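# Take the bike from its rack and park it

## Task

Remove the bicycle from the floor rack, which is loose and not anchored, and leave it standing on its own kickstand. At the end nothing may touch the bike: no wall, no furniture, no loose object and not the rack. Either robot or both may do the work. Finish with every gripper released and every robot moved away. The bike has to stay up without any robot supporting it. A robot that has fallen over or is left leaning means failure.

## Robot and tools

Robots: two identical Hello Robot Stretch 3 units, named r1 and r2. Each has a differential-drive base (0.33 m long, 0.34 m wide) with a passive omni wheel at the back, a mast carrying a lift, and a telescoping arm that sticks out to the robot's RIGHT side. A wrist with yaw, pitch and roll joints and a two-finger gripper sit at the end of the arm. The base cannot move sideways, so to move the gripper forward or back you drive the base. Turning in place pivots about the point midway between the drive wheels, 0.05 m behind the front edge. With the arm pulled in and the wrist folded, a turn sweeps a circle of radius 0.28 m. An unfolded, level wrist reaches outside that circle.

Frames: each robot uses its own base frame. The origin is on the floor between the drive wheels, with x forward, y to the left and z up. hand_pose is given in this frame, at the point where the closed fingertips meet. Odometry is the base frame as it was when the scene began. One robot's numbers say nothing about the other robot. Only the images, lidar_m, wrist_depth_mm and head_depth_mm show where the two robots are relative to each other.

execute_actions: the argument actions is a list holding either one action or nothing. An empty list just returns state and pictures. The action is an object keyed by "r1" and/or "r2", and each robot takes three optional entries:
- base: exactly one relative command, measured from where the base last reported itself. translate_m is a straight drive in metres, -1 to 1, positive forward. rotate_rad is an on-the-spot turn in radians, -3.2 to 3.2, positive counter-clockwise seen from above.
- joints: absolute targets by name. lift_m 0 to 1.1 is the arm height on the mast. arm_m 0 to 0.52 is the extension. wrist_yaw_rad runs -1.345 to 4.42: 0 points along the arm, positive swings toward the front, 3.0 folds over the base. wrist_pitch_rad runs -1.57 to 0.451, with 0 level and negative tipping the fingertips down. wrist_roll_rad runs -2.911 to 2.911. gripper_m runs -0.089 to 0.179, higher meaning wider; the actual fingertip gap is somewhat less than the value and is 0 below 0.007. head_pan_rad runs -3.953 to 1.73, with 0 forward, positive left and -1.57 looking along the arm. head_tilt_rad runs -1.53 to 0.419, with negative looking down.
- contact_limits: {"arm_m": effort percent 1 to 100}. The arm's motion stops with contact_stop once its effort reaches that level. Low values are gentle, and very low values stop it immediately.
The motions in one action begin together. Anything left out may still be driving toward an earlier target. An unknown key or an out-of-range number rejects the whole call. cameras chooses which images come back: a list of names such as r1_head_camera, r1_nav_camera, r1_wrist_camera and the same for r2, or "all". Leaving it out or sending null returns all; [] returns none. A single action runs for 15 s at most.

wait: seconds from 0 to 10. It commands nothing new and returns the same report. zoom_image: camera plus region [x0, y0, x1, y1] in pixels of that camera's latest full image, at most 504 by 504. finished_scene: scene is the number of the current scene. It ends the scene for good, so call it only once the bike stands by itself and the robots are clear.

Results: base_status and joint_status report how each commanded motion ended. done means the target was reached; for the base it only means the wheels turned fully, even if they slipped. off_target means it stopped short and may still be pushing. After contact_stop, time_out or torque_fault the old target is dropped. The arm and the lift go slack after a contact_stop until you command them again. on_its_own covers what was not commanded; its "held at" value is a target, not a position. motor_effort is a signed percentage, with the peak in brackets; it is biased and noisy. lidar_m gives 12 sectors of 30 degrees, starting straight ahead and going counter-clockwise (4th left, 7th behind, 10th right), measured in a plane 0.17 m above the floor; "-" means nothing seen. wrist_depth_mm and head_depth_mm are 7x7 grids of median depth, read from the top left. base_odometry counts wheel turns only. turned_by_wheels and turned_by_imu give the turn since the last report. base_tilt is in degrees, positive when leaning forward or right, with a fixed offset of up to about 4 degrees. The pictures line lists the cameras in the order of the images. Camera intrinsics and extrinsics are supplied relative to each robot's base frame and are only approximately right.

Speed: the base moves fast only when the arm is stowed (lift_m under 0.30, arm_m under 0.03, wrist_yaw_rad over 2.54). Otherwise it is limited to 0.10 m/s and 0.63 rad/s.

Gripper: to hold, command a value below the object's width. To release, command at least 0.02 above the value where contact happened. Neither the reading nor done proves that something is held.

Wrist folding: fold or unfold only with lift_m between 0.32 and 0.95, wrist_pitch_rad at -0.4 and roll near 0. With yaw below -0.4, keep pitch at -0.5 or lower.

Things to avoid:
- Robots pressing on or striking each other. Once bases touch, even millimetres more of driving fails the run.
- Arm pushes against something solid while the gripper is above about 0.45 m, repeated pushes after a contact_stop, and driving while gripping or hooking something fixed. Any of these can tip the robot.
- Both robots carrying one load while driving. They travel slightly different distances, and the mismatch strains the hands.
- Overloading the wrist, which makes its servo cut out for 10 s.
- Dropping or slamming the bike, or knocking the rack over.
If base_tilt shows a lean, free the gripper, back off in small steps and lower lift_m to about 0.2. The robots keep holding your last command while you are deciding what to do next.

Each tool is called after ">>>" by a JSON object that holds its "op" and its "data".

## Session

>>> {"op": "execute_actions", "data": {"actions": []}}

Scene clock: 0.00 s.
r1.base_odometry: x=+0.000 y=+0.000 heading=+0.000 (m, m, rad; r1's odometry frame)
r1.turned_by_wheels: +0.000 (rad since the last result)
r1.turned_by_imu: +0.000 (rad since the last result)
r1.base_tilt: forward=-1.9 right=-1.8 (deg)
r1.lidar_m: 3.09 3.86 3.58 3.61 2.33 2.27 1.89 1.26 1.17 1.18 1.50 3.05
r1.head_depth_mm: 2005 2830 2839 2795 2864 2832 2351 / 2008 2886 2935 2980 2949 2863 2349 / 2008 2950 3002 3025 3052 2988 2335 / 2015 2993 3138 3133 3126 3137 2376 / 2023 2991 3324 3275 3186 3275 2372 / 2001 2983 3414 3359 3397 3355 2345 / 1999 2970 3566 3619 3554 3482 2364
r1.base_status: not commanded
r1.joint_positions: lift_m=+0.304 arm_m=+0.003 wrist_yaw_rad=+3.020 wrist_pitch_rad=-0.580 wrist_roll_rad=-0.016 gripper_m=+0.037 head_pan_rad=+0.017 head_tilt_rad=+0.010
r1.joint_status: not commanded
r1.motor_effort: left_wheel=+0 right_wheel=-1 lift_m=+35 arm_m=+0 wrist_yaw_rad=+1 wrist_pitch_rad=+5 wrist_roll_rad=+0 gripper_m=+0 head_pan_rad=+0 head_tilt_rad=+2 (%)
r1.hand_pose: x=+0.0031 y=+0.0518 z=+0.2818 quat_wxyz=(+0.242, +0.683, +0.163, +0.670) (m; r1's base frame)
r1.wrist_depth_mm: - - - - - - - / 921 894 875 857 836 805 781 / 715 725 687 703 680 666 664 / 619 607 597 579 578 566 557 / 521 526 - - 502 483 483 / 458 - - - 419 432 429 / - - - - 387 388 380
r2.base_odometry: x=+0.000 y=+0.000 heading=+0.000 (m, m, rad; r2's odometry frame)
r2.turned_by_wheels: +0.000 (rad since the last result)
r2.turned_by_imu: +0.000 (rad since the last result)
r2.base_tilt: forward=-0.3 right=+0.4 (deg)
r2.lidar_m: 1.30 1.58 1.55 1.66 2.46 3.54 2.54 1.89 3.51 1.58 1.23 1.22
r2.head_depth_mm: 1097 1107 1126 1144 1163 1178 1203 / 1170 1183 1207 1222 1235 1261 1288 / 1253 1274 1291 1325 1335 1366 1388 / 1341 1374 1384 1427 1435 1480 1508 / 1459 1485 1523 1542 1568 1605 1631 / 1581 1615 1652 1690 1734 1782 1783 / 1716 1747 1758 1780 1763 1778 1762
r2.base_status: not commanded
r2.joint_positions: lift_m=+0.547 arm_m=+0.002 wrist_yaw_rad=+3.041 wrist_pitch_rad=-0.402 wrist_roll_rad=+0.011 gripper_m=+0.037 head_pan_rad=-0.008 head_tilt_rad=-0.011
r2.joint_status: not commanded
r2.motor_effort: left_wheel=+0 right_wheel=+0 lift_m=+42 arm_m=+0 wrist_yaw_rad=+0 wrist_pitch_rad=+9 wrist_roll_rad=+0 gripper_m=-1 head_pan_rad=+1 head_tilt_rad=+1 (%)
r2.hand_pose: x=+0.0015 y=+0.0787 z=+0.5629 quat_wxyz=(+0.177, +0.702, +0.105, +0.681) (m; r2's base frame)
r2.wrist_depth_mm: - - - - - - - / - - - - - - - / - - - - - - - / - - - - - - - / 962 960 - 966 957 938 934 / 835 814 - 812 812 803 807 / 709 714 696 702 708 687 691
pictures: r1_head_camera (sideways: a quarter turn clockwise sets it upright), r1_nav_camera (sideways: a quarter turn counterclockwise sets it upright), r1_wrist_camera, r2_head_camera (sideways: a quarter turn clockwise sets it upright), r2_nav_camera (sideways: a quarter turn counterclockwise sets it upright), r2_wrist_camera
Images, in order (width x height): r1_head_camera 896x504, r1_nav_camera 672x504, r1_wrist_camera 644x364, r2_head_camera 896x504, r2_nav_camera 672x504, r2_wrist_camera 644x364.

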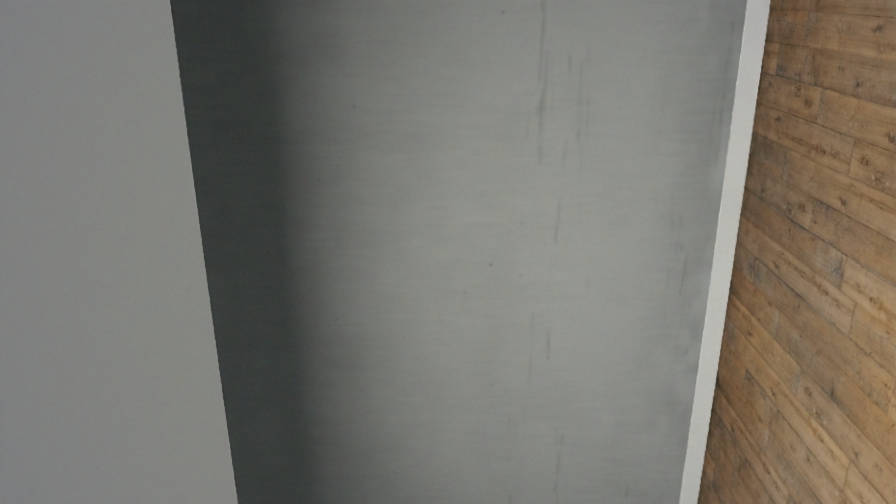

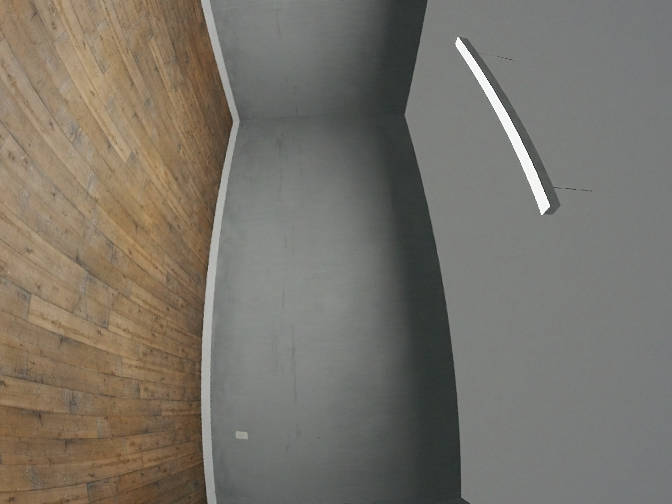

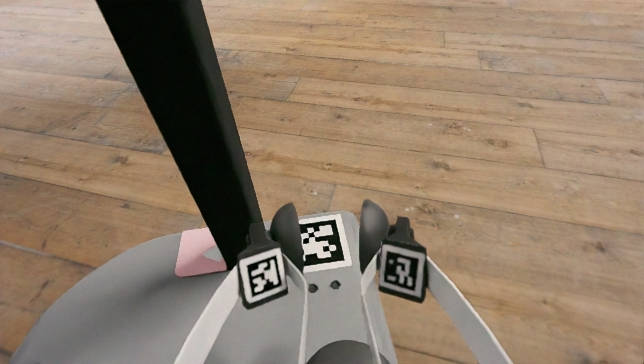

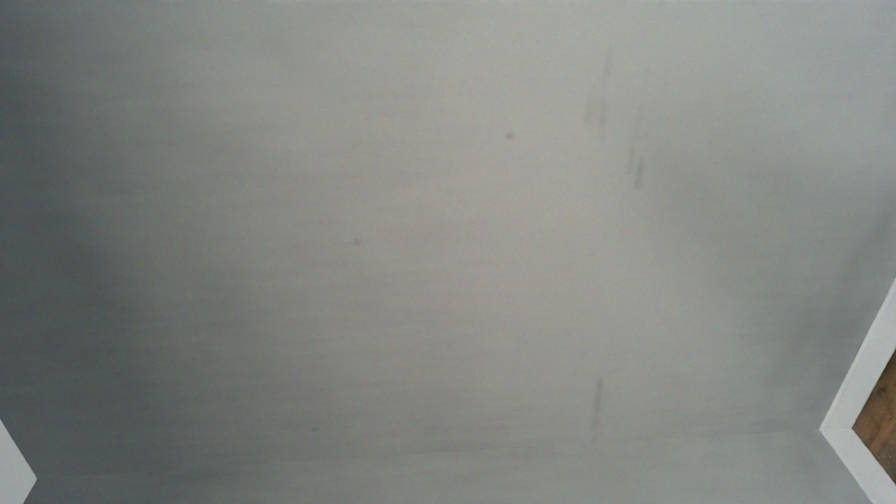

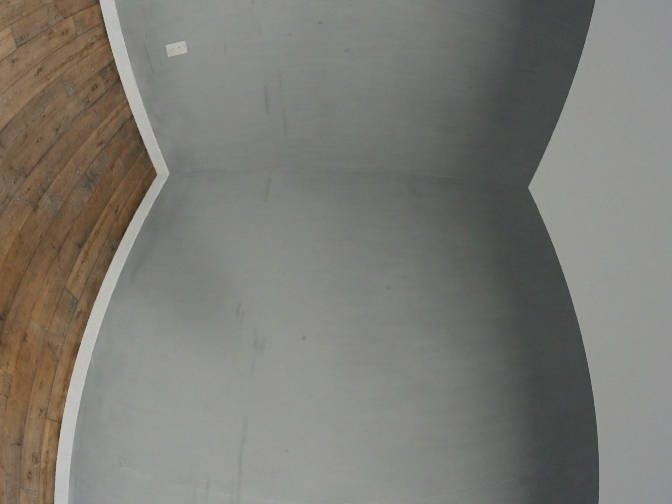

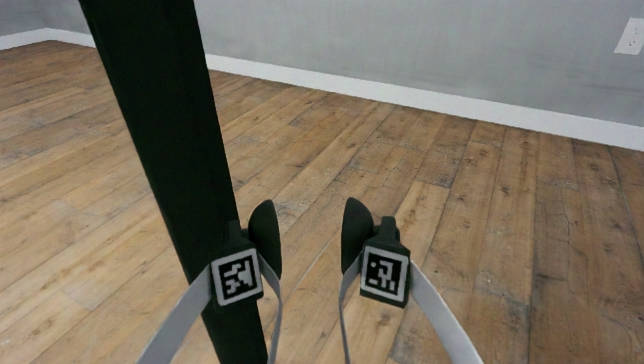

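>>> {"op": "execute_actions", "data": {"actions": [{"r1":{"joints":{"head_pan_rad":-3.0,"head_tilt_rad":-0.6}},"r2":{"joints":{"head_pan_rad":-3.0,"head_tilt_rad":-0.6}}}], "cameras": ["r1_head_camera","r1_nav_camera","r2_head_camera","r2_nav_camera"]}}

Scene clock: 5.90 s.
r1.base_odometry: x=+0.000 y=+0.000 heading=+0.000 (m, m, rad; r1's odometry frame)
r1.turned_by_wheels: +0.000 (rad since the last result)
r1.turned_by_imu: +0.001 (rad since the last result)
r1.base_tilt: forward=-2.0 right=-1.9 (deg)
r1.lidar_m: 3.11 3.86 3.59 3.62 2.33 2.27 1.90 1.26 1.17 1.19 1.50 3.06
r1.head_depth_mm: - - 3051 2273 1793 1488 1271 / 3154 3649 3048 2261 1787 1485 1267 / 2462 2856 2949 2257 1774 1479 1262 / 2113 2324 2590 2261 1776 1488 1264 / 1809 1974 2177 2179 1782 1474 1260 / 1590 1735 1868 2016 1788 1478 1253 / 1411 1512 1628 1763 1762 1466 1244
r1.base_status: not commanded
r1.joint_positions: lift_m=+0.304 arm_m=+0.003 wrist_yaw_rad=+3.020 wrist_pitch_rad=-0.580 wrist_roll_rad=-0.016 gripper_m=+0.037 head_pan_rad=-2.993 head_tilt_rad=-0.592
r1.joint_status: all done
r1.motor_effort: left_wheel=+1(1) right_wheel=-1(1) lift_m=+35(35) arm_m=+0(0) wrist_yaw_rad=+0(0) wrist_pitch_rad=+5(5) wrist_roll_rad=+0(0) gripper_m=+0(0) head_pan_rad=-3(35) head_tilt_rad=-4(32) (%)
r1.hand_pose: x=+0.0031 y=+0.0518 z=+0.2818 quat_wxyz=(+0.242, +0.683, +0.163, +0.670) (m; r1's base frame)
r1.wrist_depth_mm: - - - - - - - / 903 866 883 850 841 820 794 / 735 722 695 691 677 663 651 / 606 601 589 586 573 559 559 / 520 534 - - 502 493 490 / 462 - - - 429 438 424 / - - - - 392 390 386
r2.base_odometry: x=+0.000 y=+0.000 heading=+0.000 (m, m, rad; r2's odometry frame)
r2.turned_by_wheels: +0.000 (rad since the last result)
r2.turned_by_imu: +0.001 (rad since the last result)
r2.base_tilt: forward=-0.4 right=+0.4 (deg)
r2.lidar_m: 1.30 1.58 1.55 1.67 2.45 3.54 2.52 1.89 3.50 1.58 1.24 1.22
r2.head_depth_mm: 3086 3415 2967 2132 1667 1364 1181 / 3409 3704 2963 2142 1664 1365 1215 / 3611 - 2955 2158 1680 1378 1199 / - - 3037 2154 1691 1382 1169 / - - 2729 2179 1690 1386 1176 / - - 2403 2203 1700 1396 1181 / - - 2126 2115 1711 1397 1182
r2.base_status: not commanded
r2.joint_positions: lift_m=+0.547 arm_m=+0.002 wrist_yaw_rad=+3.041 wrist_pitch_rad=-0.402 wrist_roll_rad=+0.011 gripper_m=+0.037 head_pan_rad=-2.993 head_tilt_rad=-0.593
r2.joint_status: all done
r2.motor_effort: left_wheel=-1(0) right_wheel=+0(0) lift_m=+41(42) arm_m=+0(0) wrist_yaw_rad=+0(0) wrist_pitch_rad=+9(9) wrist_roll_rad=+0(0) gripper_m=-1(1) head_pan_rad=-3(43) head_tilt_rad=-3(25) (%)
r2.hand_pose: x=+0.0015 y=+0.0787 z=+0.5629 quat_wxyz=(+0.177, +0.702, +0.105, +0.681) (m; r2's base frame)
r2.wrist_depth_mm: - - - - - - - / - - - - - - - / - - - - - - - / - - - - - - - / 991 951 - 947 980 929 936 / 814 808 - 792 802 814 798 / 708 707 688 702 699 701 704
pictures: r1_head_camera (sideways: a quarter turn clockwise sets it upright), r1_nav_camera (sideways: a quarter turn counterclockwise sets it upright), r2_head_camera (sideways: a quarter turn clockwise sets it upright), r2_nav_camera (sideways: a quarter turn counterclockwise sets it upright)
camera_calibration (this result's frames):
r1_head_camera: T_world_to_cam=[[0.558338, 0.0960892, -0.82403, 1.08999], [0.120685, -0.992111, -0.0339161, 0.046491], [-0.820788, -0.0805118, -0.56553, 0.7006], [0, 0, 0, 1]] pos_world=[-0.0391496, -0.00220544, 1.29597]
r1_nav_camera: T_world_to_cam=[[-0.522097, -0.0296272, 0.852371, -1.05896], [-0.150085, 0.986992, -0.0576242, 0.128019], [-0.839577, -0.158014, -0.519753, 0.631658], [0, 0, 0, 1]] pos_world=[-0.0033409, -0.0579173, 1.23831]
r2_head_camera: T_world_to_cam=[[0.593358, 0.0382435, -0.80403, 1.06002], [0.111694, -0.993119, 0.0351906, -0.0424036], [-0.797152, -0.110686, -0.593547, 0.738554], [0, 0, 0, 1]] pos_world=[-0.0354977, -0.000903234, 1.29215]
r2_nav_camera: T_world_to_cam=[[-0.578131, -0.124678, 0.806362, -1.0117], [-0.189617, 0.98173, 0.0158446, 0.0337785], [-0.793605, -0.14374, -0.59121, 0.731215], [0, 0, 0, 1]] pos_world=[0.00180266, -0.054194, 1.24757]
Images, in order (width x height): r1_head_camera 896x504, r1_nav_camera 672x504, r2_head_camera 896x504, r2_nav_camera 672x504.

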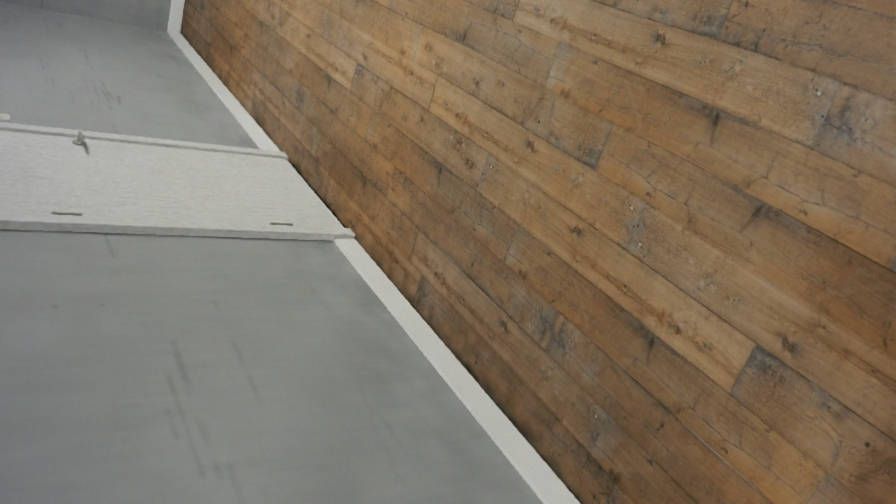

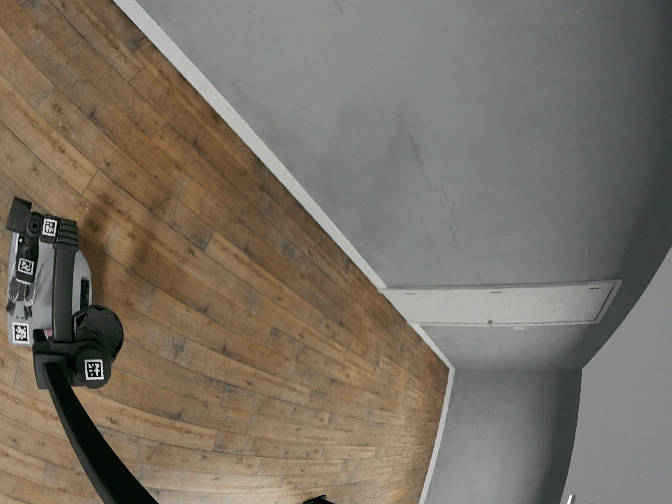

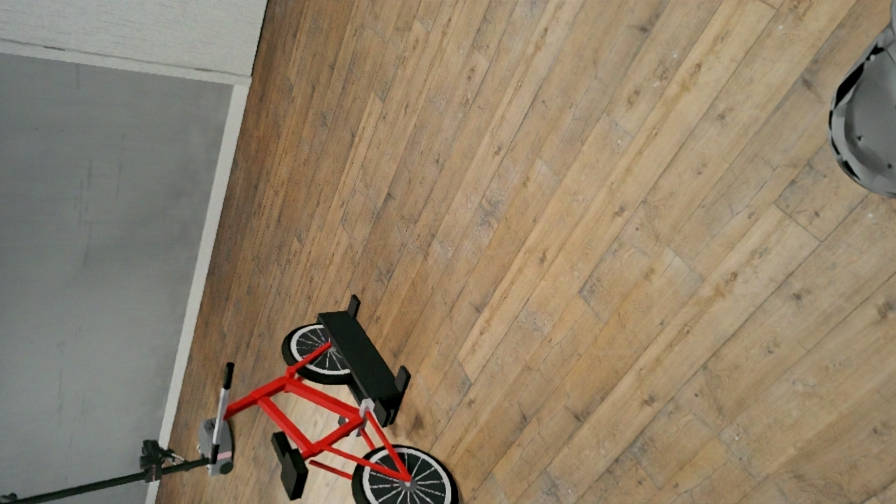

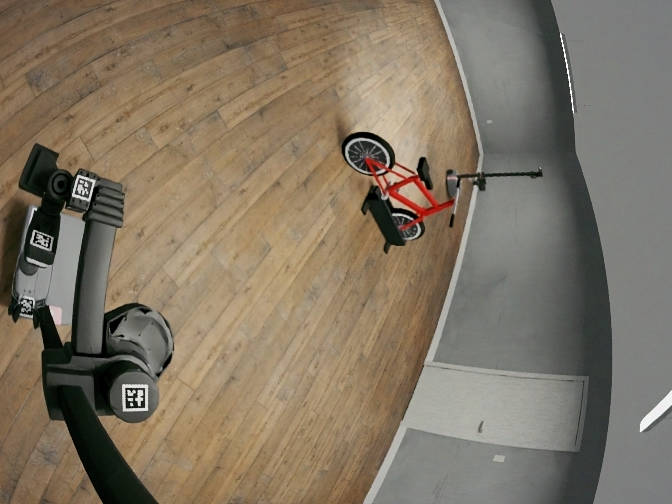

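>>> {"op": "execute_actions", "data": {"actions": [{"r1":{"joints":{"head_pan_rad":1.7,"head_tilt_rad":-0.5}},"r2":{"joints":{"head_pan_rad":-3.4,"head_tilt_rad":-0.35}}}], "cameras": ["r1_head_camera","r1_nav_camera","r2_head_camera"]}}

Scene clock: 16.00 s.
r1.base_odometry: x=+0.000 y=+0.000 heading=+0.000 (m, m, rad; r1's odometry frame)
r1.turned_by_wheels: +0.000 (rad since the last result)
r1.turned_by_imu: +0.001 (rad since the last result)
r1.base_tilt: forward=-2.0 right=-1.8 (deg)
r1.lidar_m: 3.11 3.87 3.59 3.61 2.33 2.27 1.90 1.26 1.17 1.19 1.49 3.05
r1.head_depth_mm: 3005 3213 3390 2607 1989 1592 1343 / 3123 3359 3564 2582 1959 1599 1331 / 3241 3496 3619 2605 1966 1573 1324 / 3404 3624 3775 2571 1971 1592 1332 / 3496 3848 3713 2574 1955 1580 1322 / 3787 - 3754 2565 1960 1578 1318 / - - 3645 2540 1949 1589 -
r1.base_status: not commanded
r1.joint_positions: lift_m=+0.304 arm_m=+0.003 wrist_yaw_rad=+3.020 wrist_pitch_rad=-0.580 wrist_roll_rad=-0.016 gripper_m=+0.037 head_pan_rad=+1.693 head_tilt_rad=-0.507
r1.joint_status: all done
r1.motor_effort: left_wheel=+0(1) right_wheel=-1(1) lift_m=+35(35) arm_m=+0(1) wrist_yaw_rad=+0(0) wrist_pitch_rad=+4(4) wrist_roll_rad=+0(0) gripper_m=+0(1) head_pan_rad=+3(35) head_tilt_rad=+3(15) (%)
r1.hand_pose: x=+0.0031 y=+0.0518 z=+0.2818 quat_wxyz=(+0.242, +0.683, +0.163, +0.670) (m; r1's base frame)
r1.wrist_depth_mm: - - - - - - - / 904 862 857 821 818 804 801 / 736 718 708 694 689 667 653 / 601 603 572 583 569 564 552 / 524 533 - - 505 491 479 / 474 - - - 421 432 429 / - - - - 387 384 381
r2.base_odometry: x=+0.000 y=+0.000 heading=+0.000 (m, m, rad; r2's odometry frame)
r2.turned_by_wheels: +0.000 (rad since the last result)
r2.turned_by_imu: +0.001 (rad since the last result)
r2.base_tilt: forward=-0.3 right=+0.5 (deg)
r2.lidar_m: 1.30 1.58 1.55 1.66 2.45 3.54 2.52 1.90 3.51 1.58 1.24 1.22
r2.head_depth_mm: 2844 3078 3309 3177 2158 1636 1325 / 2986 3134 3352 3200 2196 1661 1325 / 3040 3347 3488 3212 2195 1657 1331 / 3116 3335 3623 3295 2213 1659 1338 / 3278 3538 3808 3303 2249 1677 1349 / 3451 3775 - 3370 2251 1673 1347 / 3494 3842 - 3396 2245 1701 1355
r2.base_status: not commanded
r2.joint_positions: lift_m=+0.547 arm_m=+0.002 wrist_yaw_rad=+3.041 wrist_pitch_rad=-0.402 wrist_roll_rad=+0.011 gripper_m=+0.037 head_pan_rad=-3.393 head_tilt_rad=-0.360
r2.joint_status: all done
r2.motor_effort: left_wheel=+0(0) right_wheel=+0(0) lift_m=+42(41) arm_m=+0(0) wrist_yaw_rad=+1(0) wrist_pitch_rad=+9(9) wrist_roll_rad=+0(0) gripper_m=-1(1) head_pan_rad=-3(31) head_tilt_rad=+4(18) (%)
r2.hand_pose: x=+0.0015 y=+0.0787 z=+0.5629 quat_wxyz=(+0.177, +0.702, +0.105, +0.681) (m; r2's base frame)
r2.wrist_depth_mm: - - - - - - - / - - - - - - - / - - - - - - - / - - - - - - - / 975 952 - 949 954 948 934 / 805 820 - 800 797 793 797 / 712 702 680 688 704 703 692
pictures: r1_head_camera (sideways: a quarter turn clockwise sets it upright), r1_nav_camera (sideways: a quarter turn counterclockwise sets it upright), r2_head_camera (sideways: a quarter turn clockwise sets it upright)
camera_calibration (this result's frames):
r1_head_camera: T_world_to_cam=[[0.0722826, -0.489127, -0.869212, 1.15187], [-0.995334, -0.0912315, -0.0314325, 0.050069], [-0.063925, 0.867428, -0.493439, 0.602188], [0, 0, 0, 1]] pos_world=[0.00506998, 0.0456253, 1.29994]
r1_nav_camera: T_world_to_cam=[[-0.00654492, 0.448886, 0.893565, -1.11583], [0.990072, 0.128377, -0.0572392, 0.120569], [-0.140407, 0.884319, -0.44527, 0.530479], [0, 0, 0, 1]] pos_world=[-0.0521922, 0.0162906, 1.24017]
r2_head_camera: T_world_to_cam=[[0.366118, -0.145746, -0.919084, 1.21146], [-0.275069, -0.960474, 0.0427354, -0.0498788], [-0.888985, 0.237166, -0.391737, 0.476531], [0, 0, 0, 1]] pos_world=[-0.0336291, 0.0156416, 1.30224]
Images, in order (width x height): r1_head_camera 896x504, r1_nav_camera 672x504, r2_head_camera 896x504.

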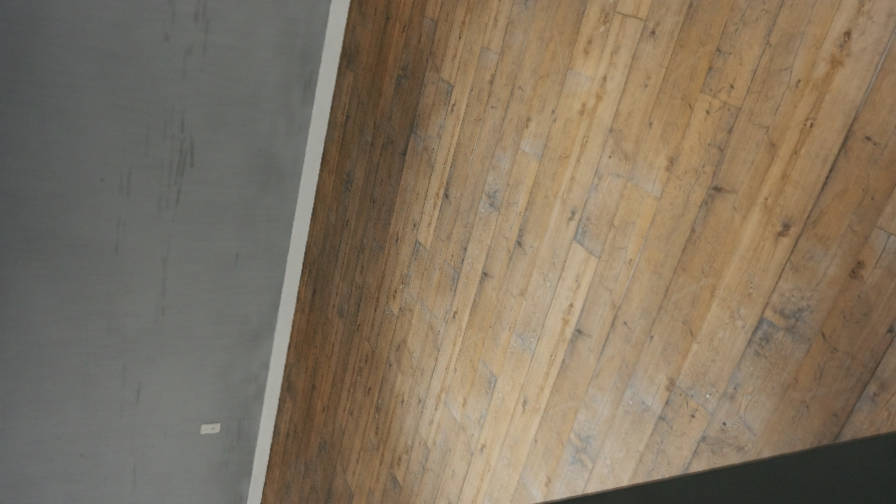

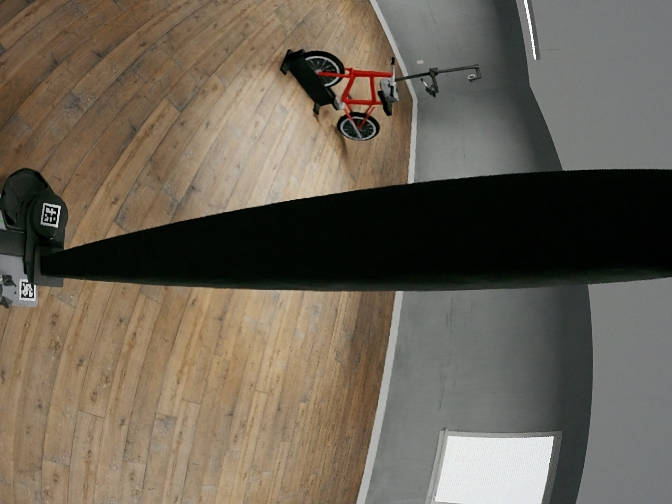

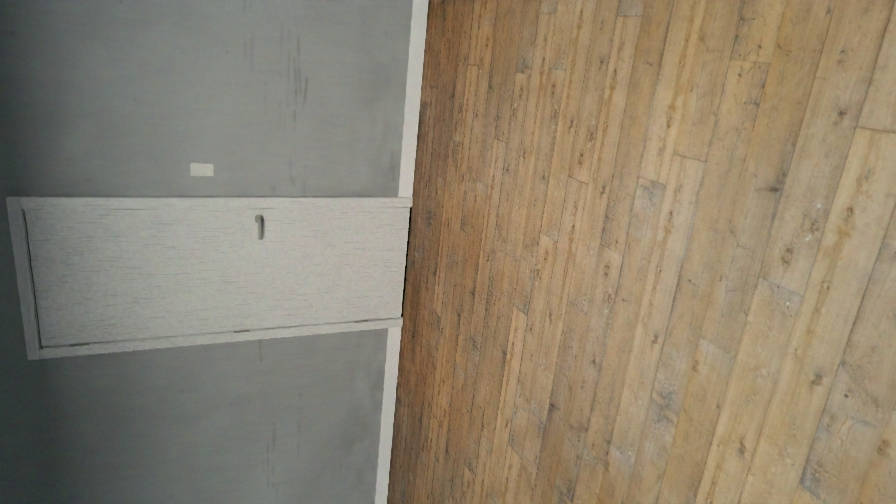

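>>> {"op": "execute_actions", "data": {"actions": [{"r1":{"joints":{"head_pan_rad":-3.9,"head_tilt_rad":-0.4}},"r2":{"joints":{"head_pan_rad":-2.65,"head_tilt_rad":-0.35}}}], "cameras": ["r1_head_camera","r2_head_camera"]}}

Scene clock: 25.77 s.
r1.base_odometry: x=+0.000 y=+0.000 heading=+0.000 (m, m, rad; r1's odometry frame)
r1.turned_by_wheels: +0.000 (rad since the last result)
r1.turned_by_imu: +0.001 (rad since the last result)
r1.base_tilt: forward=-2.0 right=-1.8 (deg)
r1.lidar_m: 3.10 3.87 3.59 3.62 2.32 2.27 1.89 1.26 1.17 1.18 1.50 3.06
r1.head_depth_mm: - - - - - - - / - - - - - - - / - - - 2832 2250 1726 1442 / - - - 2521 2267 1737 1421 / - - - 3131 2226 1757 1411 / - - - 3095 2204 1725 1417 / - - - 3150 2233 1723 1414
r1.base_status: not commanded
r1.joint_positions: lift_m=+0.304 arm_m=+0.003 wrist_yaw_rad=+3.020 wrist_pitch_rad=-0.580 wrist_roll_rad=-0.016 gripper_m=+0.037 head_pan_rad=-3.893 head_tilt_rad=-0.409
r1.joint_status: all done
r1.motor_effort: left_wheel=+0(0) right_wheel=-1(0) lift_m=+35(35) arm_m=+0(0) wrist_yaw_rad=+1(0) wrist_pitch_rad=+5(4) wrist_roll_rad=+1(0) gripper_m=+1(1) head_pan_rad=-3(35) head_tilt_rad=+5(13) (%)
r1.hand_pose: x=+0.0031 y=+0.0518 z=+0.2818 quat_wxyz=(+0.242, +0.683, +0.163, +0.670) (m; r1's base frame)
r1.wrist_depth_mm: - - - - - - - / 931 888 869 835 841 813 817 / 728 711 698 695 662 675 676 / 612 599 577 571 569 565 562 / 520 530 - - 505 491 483 / 459 - - - 422 435 429 / - - - - 389 387 385
r2.base_odometry: x=+0.000 y=+0.000 heading=+0.000 (m, m, rad; r2's odometry frame)
r2.turned_by_wheels: +0.000 (rad since the last result)
r2.turned_by_imu: +0.001 (rad since the last result)
r2.base_tilt: forward=-0.3 right=+0.5 (deg)
r2.lidar_m: 1.30 1.58 1.56 1.67 2.46 3.53 2.53 1.89 3.51 1.58 1.23 1.21
r2.head_depth_mm: - - - 3246 2189 1645 1320 / - - - 3225 2205 1637 1330 / - - - 2495 2191 1662 1339 / - - - 2893 2199 1661 1337 / - - - 3305 2158 1672 1346 / - - - 3332 2224 1678 1351 / - - - 3406 2244 1686 1350
r2.base_status: not commanded
r2.joint_positions: lift_m=+0.547 arm_m=+0.002 wrist_yaw_rad=+3.041 wrist_pitch_rad=-0.402 wrist_roll_rad=+0.011 gripper_m=+0.037 head_pan_rad=-2.657 head_tilt_rad=-0.359
r2.joint_status: all done
r2.motor_effort: left_wheel=+0(0) right_wheel=+1(0) lift_m=+41(42) arm_m=+0(0) wrist_yaw_rad=+0(0) wrist_pitch_rad=+9(9) wrist_roll_rad=+0(0) gripper_m=+0(0) head_pan_rad=+4(41) head_tilt_rad=+4(6) (%)
r2.hand_pose: x=+0.0015 y=+0.0787 z=+0.5629 quat_wxyz=(+0.177, +0.702, +0.105, +0.681) (m; r2's base frame)
r2.wrist_depth_mm: - - - - - - - / - - - - - - - / - - - - - - - / - - - - - - - / 947 968 - 955 982 935 926 / 824 790 - 794 800 805 804 / 701 705 692 700 699 694 692
pictures: r1_head_camera (sideways: a quarter turn clockwise sets it upright), r2_head_camera (sideways: a quarter turn clockwise sets it upright)
camera_calibration (this result's frames):
r1_head_camera: T_world_to_cam=[[0.305322, -0.268364, -0.913652, 1.20842], [-0.706316, -0.707332, -0.0282727, 0.0441961], [-0.638668, 0.653959, -0.405513, 0.491281], [0, 0, 0, 1]] pos_world=[-0.0239748, 0.0342794, 1.30455]
r2_head_camera: T_world_to_cam=[[0.369089, 0.137529, -0.919162, 1.21154], [0.440568, -0.896701, 0.0427409, -0.0542514], [-0.818336, -0.420728, -0.391553, 0.475861], [0, 0, 0, 1]] pos_world=[-0.0338523, -0.0150621, 1.30225]
Images, in order (width x height): r1_head_camera 896x504, r2_head_camera 896x504.

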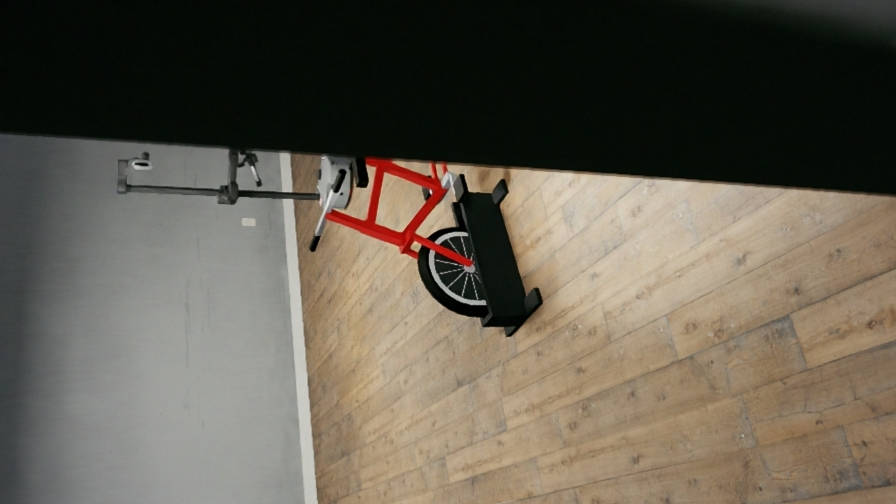

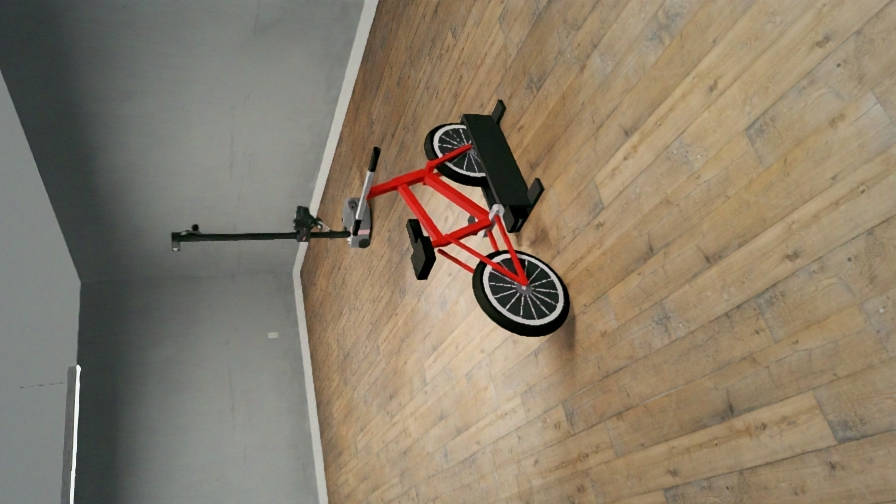

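>>> {"op": "zoom_image", "data": {"camera": "r2_head_camera", "region": [340, 80, 620, 350]}}

>>> {"op": "zoom_image", "data": {"camera": "r1_head_camera", "region": [290, 140, 570, 350]}}

Region (340, 80, 620, 350) of r2_head_camera's 896x504 image, scaled by 1.800, with more detail than that image has; it fills the top 486 rows of this view, and the rest is white.

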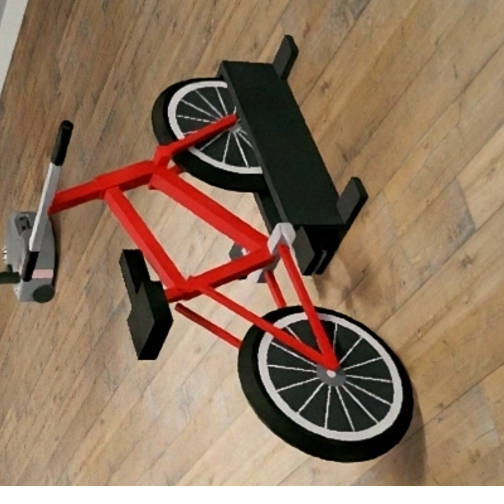

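Region (290, 140, 570, 350) of r1_head_camera's 896x504 image, scaled by 1.800, with more detail than that image has; it fills the top 378 rows of this view, and the rest is white.

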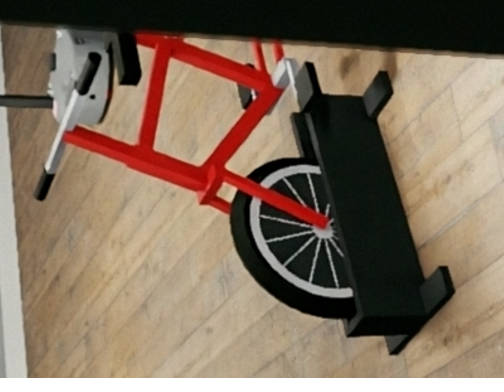

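>>> {"op": "execute_actions", "data": {"actions": [{"r2":{"base":{"rotate_rad":-2.198},"joints":{"lift_m":0.27,"head_pan_rad":-1.0,"head_tilt_rad":-0.6}}}], "cameras": []}}

>>> {"op": "execute_actions", "data": {"actions": [{"r2":{"base":{"translate_m":1}}}], "cameras": []}}

>>> {"op": "execute_actions", "data": {"actions": [{"r2":{"base":{"translate_m":1}}}], "cameras": []}}

>>> {"op": "execute_actions", "data": {"actions": [{"r2":{"base":{"translate_m":0.28}}}], "cameras": []}}

>>> {"op": "execute_actions", "data": {"actions": [{"r2":{"base":{"rotate_rad":-1.455}}}], "cameras": []}}

>>> {"op": "execute_actions", "data": {"actions": [{"r2":{"base":{"translate_m":0.6}}}], "cameras": ["r2_head_camera","r2_nav_camera"]}}

Scene clock: 87.47 s.
r1.base_odometry: x=+0.000 y=+0.000 heading=+0.000 (m, m, rad; r1's odometry frame)
r1.turned_by_wheels: +0.000 (rad since the last result)
r1.turned_by_imu: +0.001 (rad since the last result)
r1.base_tilt: forward=-2.0 right=-1.8 (deg)
r1.lidar_m: 3.09 3.86 3.59 3.64 2.33 2.27 1.89 1.26 1.17 1.18 1.50 3.05
r1.head_depth_mm: - - - - - - - / - - - - - - - / - - - 2826 2254 1739 1439 / - - - 2558 2270 1755 1416 / - - - 3087 2217 1746 1410 / - - - 3129 2194 1742 1420 / - - - 3100 2213 1732 1416
r1.base_status: not commanded
r1.joint_positions: lift_m=+0.304 arm_m=+0.003 wrist_yaw_rad=+3.020 wrist_pitch_rad=-0.580 wrist_roll_rad=-0.016 gripper_m=+0.037 head_pan_rad=-3.893 head_tilt_rad=-0.409
r1.joint_status: not commanded
r1.motor_effort: left_wheel=+0(0) right_wheel=+0(1) lift_m=+35(35) arm_m=+0(0) wrist_yaw_rad=+0(1) wrist_pitch_rad=+5(5) wrist_roll_rad=+0(0) gripper_m=+0(0) head_pan_rad=-3(2) head_tilt_rad=+5(4) (%)
r1.hand_pose: x=+0.0031 y=+0.0518 z=+0.2818 quat_wxyz=(+0.242, +0.683, +0.163, +0.670) (m; r1's base frame)
r1.wrist_depth_mm: - - - - - - - / 923 856 857 852 829 804 803 / 733 720 695 695 666 667 659 / 611 585 589 579 577 571 547 / 525 535 - - 506 493 489 / 467 - - - 422 432 424 / - - - - 392 383 386
r2.base_odometry: x=+0.000 y=+0.000 heading=-2.198 (m, m, rad; r2's odometry frame)
r2.turned_by_wheels: -2.198 (rad since the last result)
r2.turned_by_imu: -2.187 (rad since the last result)
r2.base_tilt: forward=-0.3 right=+0.5 (deg)
r2.lidar_m: 4.51 1.70 1.26 1.22 1.26 1.61 1.56 1.62 2.24 3.54 3.67 1.89
r2.head_depth_mm: 2906 3162 2927 2143 1663 1378 1163 / 3042 3373 2948 2133 1659 1374 1171 / 3193 3573 2994 2141 1676 1367 1170 / 3491 3780 3026 2156 1688 1385 1171 / 3688 - 3023 2185 1686 1387 1173 / 3938 - 3027 2199 1700 1401 1183 / - - 2455 2205 1696 1393 1185
r2.base_status: done
r2.joint_positions: lift_m=+0.271 arm_m=+0.002 wrist_yaw_rad=+3.041 wrist_pitch_rad=-0.402 wrist_roll_rad=+0.011 gripper_m=+0.037 head_pan_rad=-1.007 head_tilt_rad=-0.593
r2.joint_status: all done
r2.motor_effort: left_wheel=+1(6) right_wheel=-2(9) lift_m=+23(36) arm_m=-1(0) wrist_yaw_rad=+1(0) wrist_pitch_rad=+9(9) wrist_roll_rad=+0(0) gripper_m=-1(1) head_pan_rad=+3(44) head_tilt_rad=-3(18) (%)
r2.hand_pose: x=+0.0014 y=+0.0787 z=+0.2868 quat_wxyz=(+0.177, +0.702, +0.106, +0.681) (m; r2's base frame)
r2.wrist_depth_mm: - - - - - - - / - - - - - - - / 906 892 880 864 891 853 856 / 682 697 703 680 669 681 682 / 574 571 - 570 572 562 558 / 485 495 - - 477 480 484 / - - - - 416 414 411
pictures: none
No camera images: the call's "cameras" was empty. Leave "cameras" out to get every camera's image.

Scene clock: 92.50 s.
r1.base_odometry: x=+0.000 y=+0.000 heading=+0.000 (m, m, rad; r1's odometry frame)
r1.turned_by_wheels: +0.000 (rad since the last result)
r1.turned_by_imu: +0.001 (rad since the last result)
r1.base_tilt: forward=-1.9 right=-1.8 (deg)
r1.lidar_m: 3.09 3.84 3.58 3.64 2.33 2.27 1.89 1.26 1.17 1.19 1.50 3.06
r1.head_depth_mm: - - - - - - - / - - - - - - - / - - - 2803 2240 1736 1442 / - - - 2537 2235 1752 1419 / - - - 3092 2208 1731 1427 / - - - 3176 2213 1731 1414 / - - - 3041 2238 1729 1410
r1.base_status: not commanded
r1.joint_positions: lift_m=+0.304 arm_m=+0.003 wrist_yaw_rad=+3.020 wrist_pitch_rad=-0.580 wrist_roll_rad=-0.016 gripper_m=+0.037 head_pan_rad=-3.893 head_tilt_rad=-0.409
r1.joint_status: not commanded
r1.motor_effort: left_wheel=+0(1) right_wheel=+0(1) lift_m=+35(35) arm_m=+0(0) wrist_yaw_rad=+0(0) wrist_pitch_rad=+4(5) wrist_roll_rad=+0(0) gripper_m=+1(0) head_pan_rad=-3(3) head_tilt_rad=+4(4) (%)
r1.hand_pose: x=+0.0031 y=+0.0518 z=+0.2818 quat_wxyz=(+0.242, +0.683, +0.163, +0.670) (m; r1's base frame)
r1.wrist_depth_mm: - - - - - - - / 895 866 846 851 830 826 798 / 727 715 686 690 677 671 657 / 613 600 594 585 574 564 552 / 521 530 - - 503 490 486 / 462 - - - 425 433 428 / - - - - 388 387 380
r2.base_odometry: x=-0.587 y=-0.810 heading=-2.198 (m, m, rad; r2's odometry frame)
r2.turned_by_wheels: +0.000 (rad since the last result)
r2.turned_by_imu: +0.006 (rad since the last result)
r2.base_tilt: forward=-0.3 right=+0.4 (deg)
r2.lidar_m: 4.40 1.68 1.24 1.20 1.26 1.74 2.55 2.66 3.67 3.55 1.13 1.01
r2.head_depth_mm: 2960 3243 2945 2163 1664 1366 1163 / 3113 3455 2977 2162 1665 1371 1159 / 3330 3625 2970 2133 1674 1381 1163 / 3427 3889 2883 1935 1682 1383 1175 / 3670 - 2896 1600 1573 1379 1180 / 3926 - 3010 2187 1559 1380 1177 / - - 3080 2186 1685 1394 1185
r2.base_status: done
r2.joint_positions: lift_m=+0.271 arm_m=+0.002 wrist_yaw_rad=+3.041 wrist_pitch_rad=-0.402 wrist_roll_rad=+0.011 gripper_m=+0.037 head_pan_rad=-1.007 head_tilt_rad=-0.593
r2.joint_status: not commanded
r2.motor_effort: left_wheel=+0(7) right_wheel=-1(6) lift_m=+23(23) arm_m=-1(0) wrist_yaw_rad=+0(0) wrist_pitch_rad=+9(9) wrist_roll_rad=+0(0) gripper_m=-1(1) head_pan_rad=+4(3) head_tilt_rad=-2(2) (%)
r2.hand_pose: x=+0.0014 y=+0.0787 z=+0.2868 quat_wxyz=(+0.177, +0.702, +0.106, +0.681) (m; r2's base frame)
r2.wrist_depth_mm: - - - - - - - / - - - - - - - / 884 875 878 857 855 855 845 / 698 690 696 688 684 670 684 / 564 579 - 556 566 557 560 / 487 499 - - 474 478 478 / - - - - 415 419 412
pictures: none
No camera images: the call's "cameras" was empty. Leave "cameras" out to get every camera's image.

Scene clock: 97.53 s.
r1.base_odometry: x=+0.000 y=+0.000 heading=+0.000 (m, m, rad; r1's odometry frame)
r1.turned_by_wheels: +0.000 (rad since the last result)
r1.turned_by_imu: +0.001 (rad since the last result)
r1.base_tilt: forward=-1.9 right=-1.9 (deg)
r1.lidar_m: 3.10 3.89 3.56 3.64 2.33 2.27 1.89 1.26 1.17 1.18 1.50 3.05
r1.head_depth_mm: - - - - - - - / - - - - - - - / - - - 2834 2241 1740 1433 / - - - 2525 2231 1730 1420 / - - - 3160 2240 1742 1420 / - - - 3159 2233 1735 1417 / - - - 3069 2220 1731 1417
r1.base_status: not commanded
r1.joint_positions: lift_m=+0.304 arm_m=+0.003 wrist_yaw_rad=+3.020 wrist_pitch_rad=-0.580 wrist_roll_rad=-0.016 gripper_m=+0.037 head_pan_rad=-3.893 head_tilt_rad=-0.409
r1.joint_status: not commanded
r1.motor_effort: left_wheel=+0(0) right_wheel=-1(0) lift_m=+35(35) arm_m=+0(0) wrist_yaw_rad=+1(1) wrist_pitch_rad=+5(5) wrist_roll_rad=+0(0) gripper_m=+1(0) head_pan_rad=-4(3) head_tilt_rad=+4(5) (%)
r1.hand_pose: x=+0.0031 y=+0.0518 z=+0.2818 quat_wxyz=(+0.242, +0.683, +0.163, +0.670) (m; r1's base frame)
r1.wrist_depth_mm: - - - - - - - / 907 859 866 867 829 812 791 / 738 715 697 674 664 660 658 / 615 598 588 588 574 568 559 / 521 532 - - 512 487 484 / 463 - - - 425 431 431 / - - - - 389 386 385
r2.base_odometry: x=-1.173 y=-1.620 heading=-2.198 (m, m, rad; r2's odometry frame)
r2.turned_by_wheels: +0.000 (rad since the last result)
r2.turned_by_imu: +0.006 (rad since the last result)
r2.base_tilt: forward=-0.4 right=+0.5 (deg)
r2.lidar_m: 4.23 1.64 1.22 1.18 1.23 1.72 3.55 3.70 0.66 0.68 3.07 5.22
r2.head_depth_mm: 2925 3208 2935 2109 1669 1365 1165 / 3108 3484 2995 2139 1658 1365 1163 / 3335 3755 2965 2145 1680 1379 1169 / 3503 3884 3013 2151 1672 1375 1169 / 3686 - 2996 2159 1675 1388 1177 / - - 3053 2171 1691 1388 1177 / - - 3043 2212 1699 1400 1186
r2.base_status: done
r2.joint_positions: lift_m=+0.271 arm_m=+0.002 wrist_yaw_rad=+3.041 wrist_pitch_rad=-0.402 wrist_roll_rad=+0.011 gripper_m=+0.037 head_pan_rad=-1.007 head_tilt_rad=-0.593
r2.joint_status: not commanded
r2.motor_effort: left_wheel=+0(7) right_wheel=-1(8) lift_m=+23(23) arm_m=-1(1) wrist_yaw_rad=+1(0) wrist_pitch_rad=+9(9) wrist_roll_rad=+0(0) gripper_m=-1(0) head_pan_rad=+3(4) head_tilt_rad=-4(3) (%)
r2.hand_pose: x=+0.0014 y=+0.0787 z=+0.2868 quat_wxyz=(+0.177, +0.702, +0.106, +0.681) (m; r2's base frame)
r2.wrist_depth_mm: - - - - - - - / - - - - - - - / 883 894 891 869 850 848 866 / 692 704 713 687 675 677 671 / 575 569 - 562 573 565 565 / 483 493 - - 482 483 477 / - - - - 417 416 413
pictures: none
No camera images: the call's "cameras" was empty. Leave "cameras" out to get every camera's image.

Scene clock: 100.13 s.
r1.base_odometry: x=+0.000 y=+0.000 heading=+0.000 (m, m, rad; r1's odometry frame)
r1.turned_by_wheels: +0.000 (rad since the last result)
r1.turned_by_imu: +0.000 (rad since the last result)
r1.base_tilt: forward=-2.0 right=-1.9 (deg)
r1.lidar_m: 3.10 3.87 3.58 3.03 2.33 2.27 1.89 1.26 1.17 1.19 1.50 3.05
r1.head_depth_mm: - - - - - - - / - - - - - - - / - - - 2787 2239 1746 1453 / - - - 2565 2253 1722 1421 / - - - 3084 2245 1733 1415 / - - - 3115 2223 1743 1422 / - - - 3101 2212 1715 1409
r1.base_status: not commanded
r1.joint_positions: lift_m=+0.304 arm_m=+0.003 wrist_yaw_rad=+3.020 wrist_pitch_rad=-0.580 wrist_roll_rad=-0.016 gripper_m=+0.037 head_pan_rad=-3.893 head_tilt_rad=-0.409
r1.joint_status: not commanded
r1.motor_effort: left_wheel=+0(0) right_wheel=-1(1) lift_m=+35(35) arm_m=+0(0) wrist_yaw_rad=+1(0) wrist_pitch_rad=+5(5) wrist_roll_rad=+0(0) gripper_m=+0(0) head_pan_rad=-2(3) head_tilt_rad=+4(4) (%)
r1.hand_pose: x=+0.0031 y=+0.0518 z=+0.2818 quat_wxyz=(+0.242, +0.683, +0.163, +0.670) (m; r1's base frame)
r1.wrist_depth_mm: - - - - - - - / 903 888 849 844 831 814 786 / 713 710 697 678 681 665 648 / 616 601 590 585 575 566 565 / 516 529 - - 508 493 484 / 462 - - - 427 431 425 / - - - - 393 385 382
r2.base_odometry: x=-1.338 y=-1.846 heading=-2.198 (m, m, rad; r2's odometry frame)
r2.turned_by_wheels: +0.000 (rad since the last result)
r2.turned_by_imu: +0.002 (rad since the last result)
r2.base_tilt: forward=-0.3 right=+0.5 (deg)
r2.lidar_m: 4.17 1.62 1.22 1.17 1.23 1.71 3.82 4.00 0.79 1.41 2.89 5.12
r2.head_depth_mm: 2949 3225 2971 2133 1668 1367 1163 / 3135 3428 2949 2154 1679 1370 1165 / 3296 3654 2981 2153 1677 1374 1175 / 3469 3799 2960 2157 1677 1377 1169 / 3798 - 2974 2173 1697 1389 1173 / - - 3054 2161 1694 1383 1175 / - - 3078 2195 1712 1401 1180
r2.base_status: done
r2.joint_positions: lift_m=+0.271 arm_m=+0.002 wrist_yaw_rad=+3.041 wrist_pitch_rad=-0.402 wrist_roll_rad=+0.011 gripper_m=+0.037 head_pan_rad=-1.007 head_tilt_rad=-0.593
r2.joint_status: not commanded
r2.motor_effort: left_wheel=+0(6) right_wheel=+0(8) lift_m=+24(23) arm_m=+0(1) wrist_yaw_rad=+0(0) wrist_pitch_rad=+9(9) wrist_roll_rad=+0(0) gripper_m=-1(0) head_pan_rad=+4(4) head_tilt_rad=-2(3) (%)
r2.hand_pose: x=+0.0014 y=+0.0787 z=+0.2868 quat_wxyz=(+0.177, +0.702, +0.106, +0.681) (m; r2's base frame)
r2.wrist_depth_mm: - - - - - - - / - - - - - - - / 902 902 872 859 866 855 855 / 700 697 696 679 675 685 675 / 570 573 - 572 571 566 559 / 484 497 - - 476 479 479 / - - - - 420 417 413
pictures: none
No camera images: the call's "cameras" was empty. Leave "cameras" out to get every camera's image.

Scene clock: 102.37 s.
r1.base_odometry: x=+0.000 y=+0.000 heading=+0.000 (m, m, rad; r1's odometry frame)
r1.turned_by_wheels: +0.000 (rad since the last result)
r1.turned_by_imu: +0.000 (rad since the last result)
r1.base_tilt: forward=-1.9 right=-1.8 (deg)
r1.lidar_m: 3.10 3.86 3.57 3.01 2.33 2.27 1.90 1.26 1.17 1.18 1.50 3.05
r1.head_depth_mm: - - - - - - - / - - - - - - - / - - - 2801 2217 1743 1447 / - - - 2527 2237 1738 1425 / - - - 3166 2253 1734 1420 / - - - 3128 2220 1726 1415 / - - - 3079 2213 1732 1416
r1.base_status: not commanded
r1.joint_positions: lift_m=+0.304 arm_m=+0.003 wrist_yaw_rad=+3.020 wrist_pitch_rad=-0.580 wrist_roll_rad=-0.016 gripper_m=+0.037 head_pan_rad=-3.893 head_tilt_rad=-0.409
r1.joint_status: not commanded
r1.motor_effort: left_wheel=+0(0) right_wheel=+0(1) lift_m=+35(35) arm_m=+0(0) wrist_yaw_rad=+0(0) wrist_pitch_rad=+5(5) wrist_roll_rad=+0(0) gripper_m=+0(0) head_pan_rad=-2(3) head_tilt_rad=+4(3) (%)
r1.hand_pose: x=+0.0031 y=+0.0518 z=+0.2818 quat_wxyz=(+0.242, +0.683, +0.163, +0.670) (m; r1's base frame)
r1.wrist_depth_mm: - - - - - - - / 898 868 888 814 821 798 791 / 735 736 703 690 691 661 648 / 614 612 595 588 569 562 554 / 522 527 - - 514 488 490 / 460 - - - 421 433 429 / - - - - 390 387 380
r2.base_odometry: x=-1.338 y=-1.846 heading=+2.630 (m, m, rad; r2's odometry frame)
r2.turned_by_wheels: -1.455 (rad since the last result)
r2.turned_by_imu: -1.443 (rad since the last result)
r2.base_tilt: forward=-0.4 right=+0.5 (deg)
r2.lidar_m: 3.59 2.89 4.96 2.90 1.46 1.18 1.17 1.29 2.02 3.81 0.79 0.79
r2.head_depth_mm: 3265 3658 2952 2123 1664 1371 1161 / 3500 3892 3005 2130 1664 1363 1157 / 3786 - 3018 2156 1680 1373 1168 / - - 2987 2180 1671 1369 1174 / - - 3044 2172 1685 1349 1179 / 3871 - 3081 2203 1682 1320 1181 / 3477 3749 3063 2205 1466 1398 1183
r2.base_status: done
r2.joint_positions: lift_m=+0.271 arm_m=+0.002 wrist_yaw_rad=+3.041 wrist_pitch_rad=-0.402 wrist_roll_rad=+0.011 gripper_m=+0.037 head_pan_rad=-1.007 head_tilt_rad=-0.593
r2.joint_status: not commanded
r2.motor_effort: left_wheel=+1(6) right_wheel=-1(10) lift_m=+23(23) arm_m=-1(0) wrist_yaw_rad=+1(0) wrist_pitch_rad=+9(9) wrist_roll_rad=+0(0) gripper_m=-1(0) head_pan_rad=+4(5) head_tilt_rad=-2(3) (%)
r2.hand_pose: x=+0.0014 y=+0.0787 z=+0.2868 quat_wxyz=(+0.177, +0.702, +0.106, +0.681) (m; r2's base frame)
r2.wrist_depth_mm: - - - - - - - / - - - - - - - / 884 874 881 873 873 860 870 / 691 683 708 691 683 675 675 / 574 568 - 569 576 556 562 / 483 498 - - 480 476 479 / - - - - 415 413 418
pictures: none
No camera images: the call's "cameras" was empty. Leave "cameras" out to get every camera's image.

Scene clock: 106.00 s.
r1.base_odometry: x=+0.000 y=+0.000 heading=+0.000 (m, m, rad; r1's odometry frame)
r1.turned_by_wheels: +0.000 (rad since the last result)
r1.turned_by_imu: +0.001 (rad since the last result)
r1.base_tilt: forward=-2.0 right=-1.9 (deg)
r1.lidar_m: 3.10 3.87 3.59 3.62 2.32 2.27 1.89 1.26 1.17 1.19 1.50 3.06
r1.head_depth_mm: - - - - - - - / - - - - - - - / - - - 2836 2228 1743 1431 / - - - 2567 2263 1742 1429 / - - - 3126 2256 1745 1415 / - - - 3118 2212 1734 1423 / - - - 3062 2195 1728 1409
r1.base_status: not commanded
r1.joint_positions: lift_m=+0.304 arm_m=+0.003 wrist_yaw_rad=+3.020 wrist_pitch_rad=-0.580 wrist_roll_rad=-0.016 gripper_m=+0.037 head_pan_rad=-3.893 head_tilt_rad=-0.409
r1.joint_status: not commanded
r1.motor_effort: left_wheel=+1(0) right_wheel=-1(0) lift_m=+36(35) arm_m=+0(0) wrist_yaw_rad=+1(1) wrist_pitch_rad=+4(5) wrist_roll_rad=+1(0) gripper_m=+0(0) head_pan_rad=-4(3) head_tilt_rad=+4(4) (%)
r1.hand_pose: x=+0.0031 y=+0.0518 z=+0.2818 quat_wxyz=(+0.242, +0.683, +0.163, +0.670) (m; r1's base frame)
r1.wrist_depth_mm: - - - - - - - / 918 871 862 863 832 813 786 / 720 718 696 689 670 661 666 / 614 596 592 588 575 558 552 / 521 527 - - 499 489 485 / 466 - - - 428 431 424 / - - - - 389 390 382
r2.base_odometry: x=-1.861 y=-1.553 heading=+2.631 (m, m, rad; r2's odometry frame)
r2.turned_by_wheels: +0.000 (rad since the last result)
r2.turned_by_imu: +0.004 (rad since the last result)
r2.base_tilt: forward=-0.4 right=+0.5 (deg)
r2.lidar_m: 2.99 2.38 4.84 4.32 2.19 1.78 1.77 1.94 3.03 0.54 0.56 0.87
r2.head_depth_mm: 3432 3724 2966 2135 1661 1364 1110 / 3669 - 2920 2132 1672 1377 1028 / 3921 - 2965 2139 1679 1036 1121 / 3936 - 3040 2171 997 1169 1169 / 3493 3890 2999 2079 1587 1261 1177 / 3160 3376 3051 2190 1167 1302 1181 / 2840 3099 3123 2197 1323 1405 1184
r2.base_status: done
r2.joint_positions: lift_m=+0.271 arm_m=+0.002 wrist_yaw_rad=+3.041 wrist_pitch_rad=-0.402 wrist_roll_rad=+0.011 gripper_m=+0.037 head_pan_rad=-1.007 head_tilt_rad=-0.593
r2.joint_status: not commanded
r2.motor_effort: left_wheel=+0(7) right_wheel=-2(8) lift_m=+23(23) arm_m=+0(1) wrist_yaw_rad=+0(0) wrist_pitch_rad=+9(9) wrist_roll_rad=+0(0) gripper_m=-1(1) head_pan_rad=+4(4) head_tilt_rad=-3(2) (%)
r2.hand_pose: x=+0.0014 y=+0.0787 z=+0.2868 quat_wxyz=(+0.177, +0.702, +0.106, +0.681) (m; r2's base frame)
r2.wrist_depth_mm: - - - - - - - / - - - - - - - / 899 884 862 861 846 847 866 / 694 702 694 683 685 684 664 / 570 567 - 565 570 560 559 / 486 496 - - 477 479 474 / - - - - 419 417 409
pictures: r2_head_camera (sideways: a quarter turn clockwise sets it upright), r2_nav_camera (sideways: a quarter turn counterclockwise sets it upright)
camera_calibration (this result's frames):
r2_head_camera: T_world_to_cam=[[-0.274509, 0.527872, -0.803739, 1.06494], [0.863734, 0.50272, 0.0351725, -0.0469675], [0.422622, -0.684561, -0.593942, 0.731628], [0, 0, 0, 1]] pos_world=[0.0237004, -0.0376963, 1.29213]
r2_nav_camera: T_world_to_cam=[[0.347462, -0.479081, 0.806072, -1.01697], [-0.821872, -0.569453, 0.015824, 0.0376621], [0.451439, -0.667986, -0.591606, 0.724135], [0, 0, 0, 1]] pos_world=[0.0574101, 0.0179467, 1.24756]
Images, in order (width x height): r2_head_camera 896x504, r2_nav_camera 672x504.

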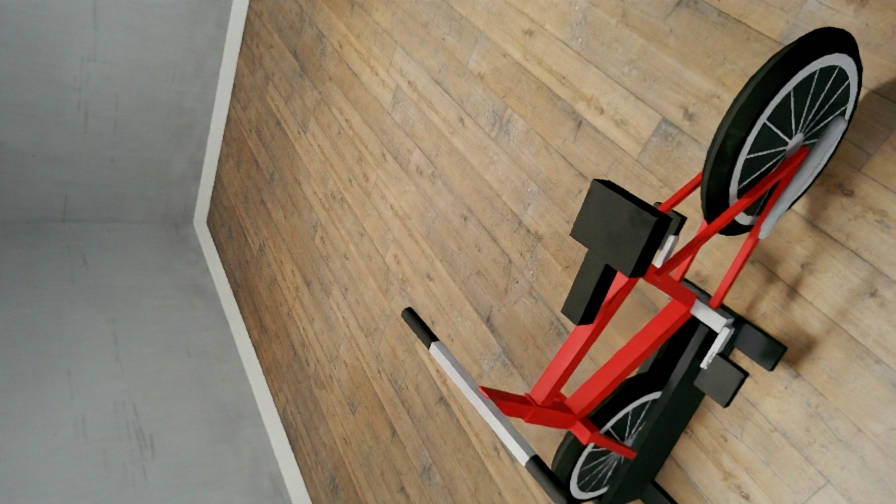

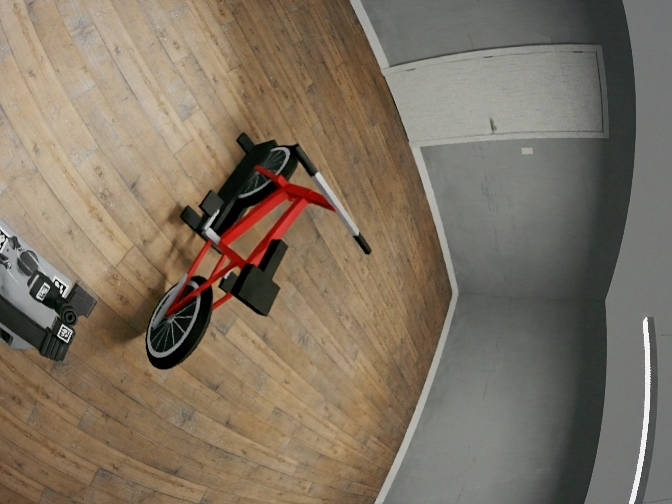

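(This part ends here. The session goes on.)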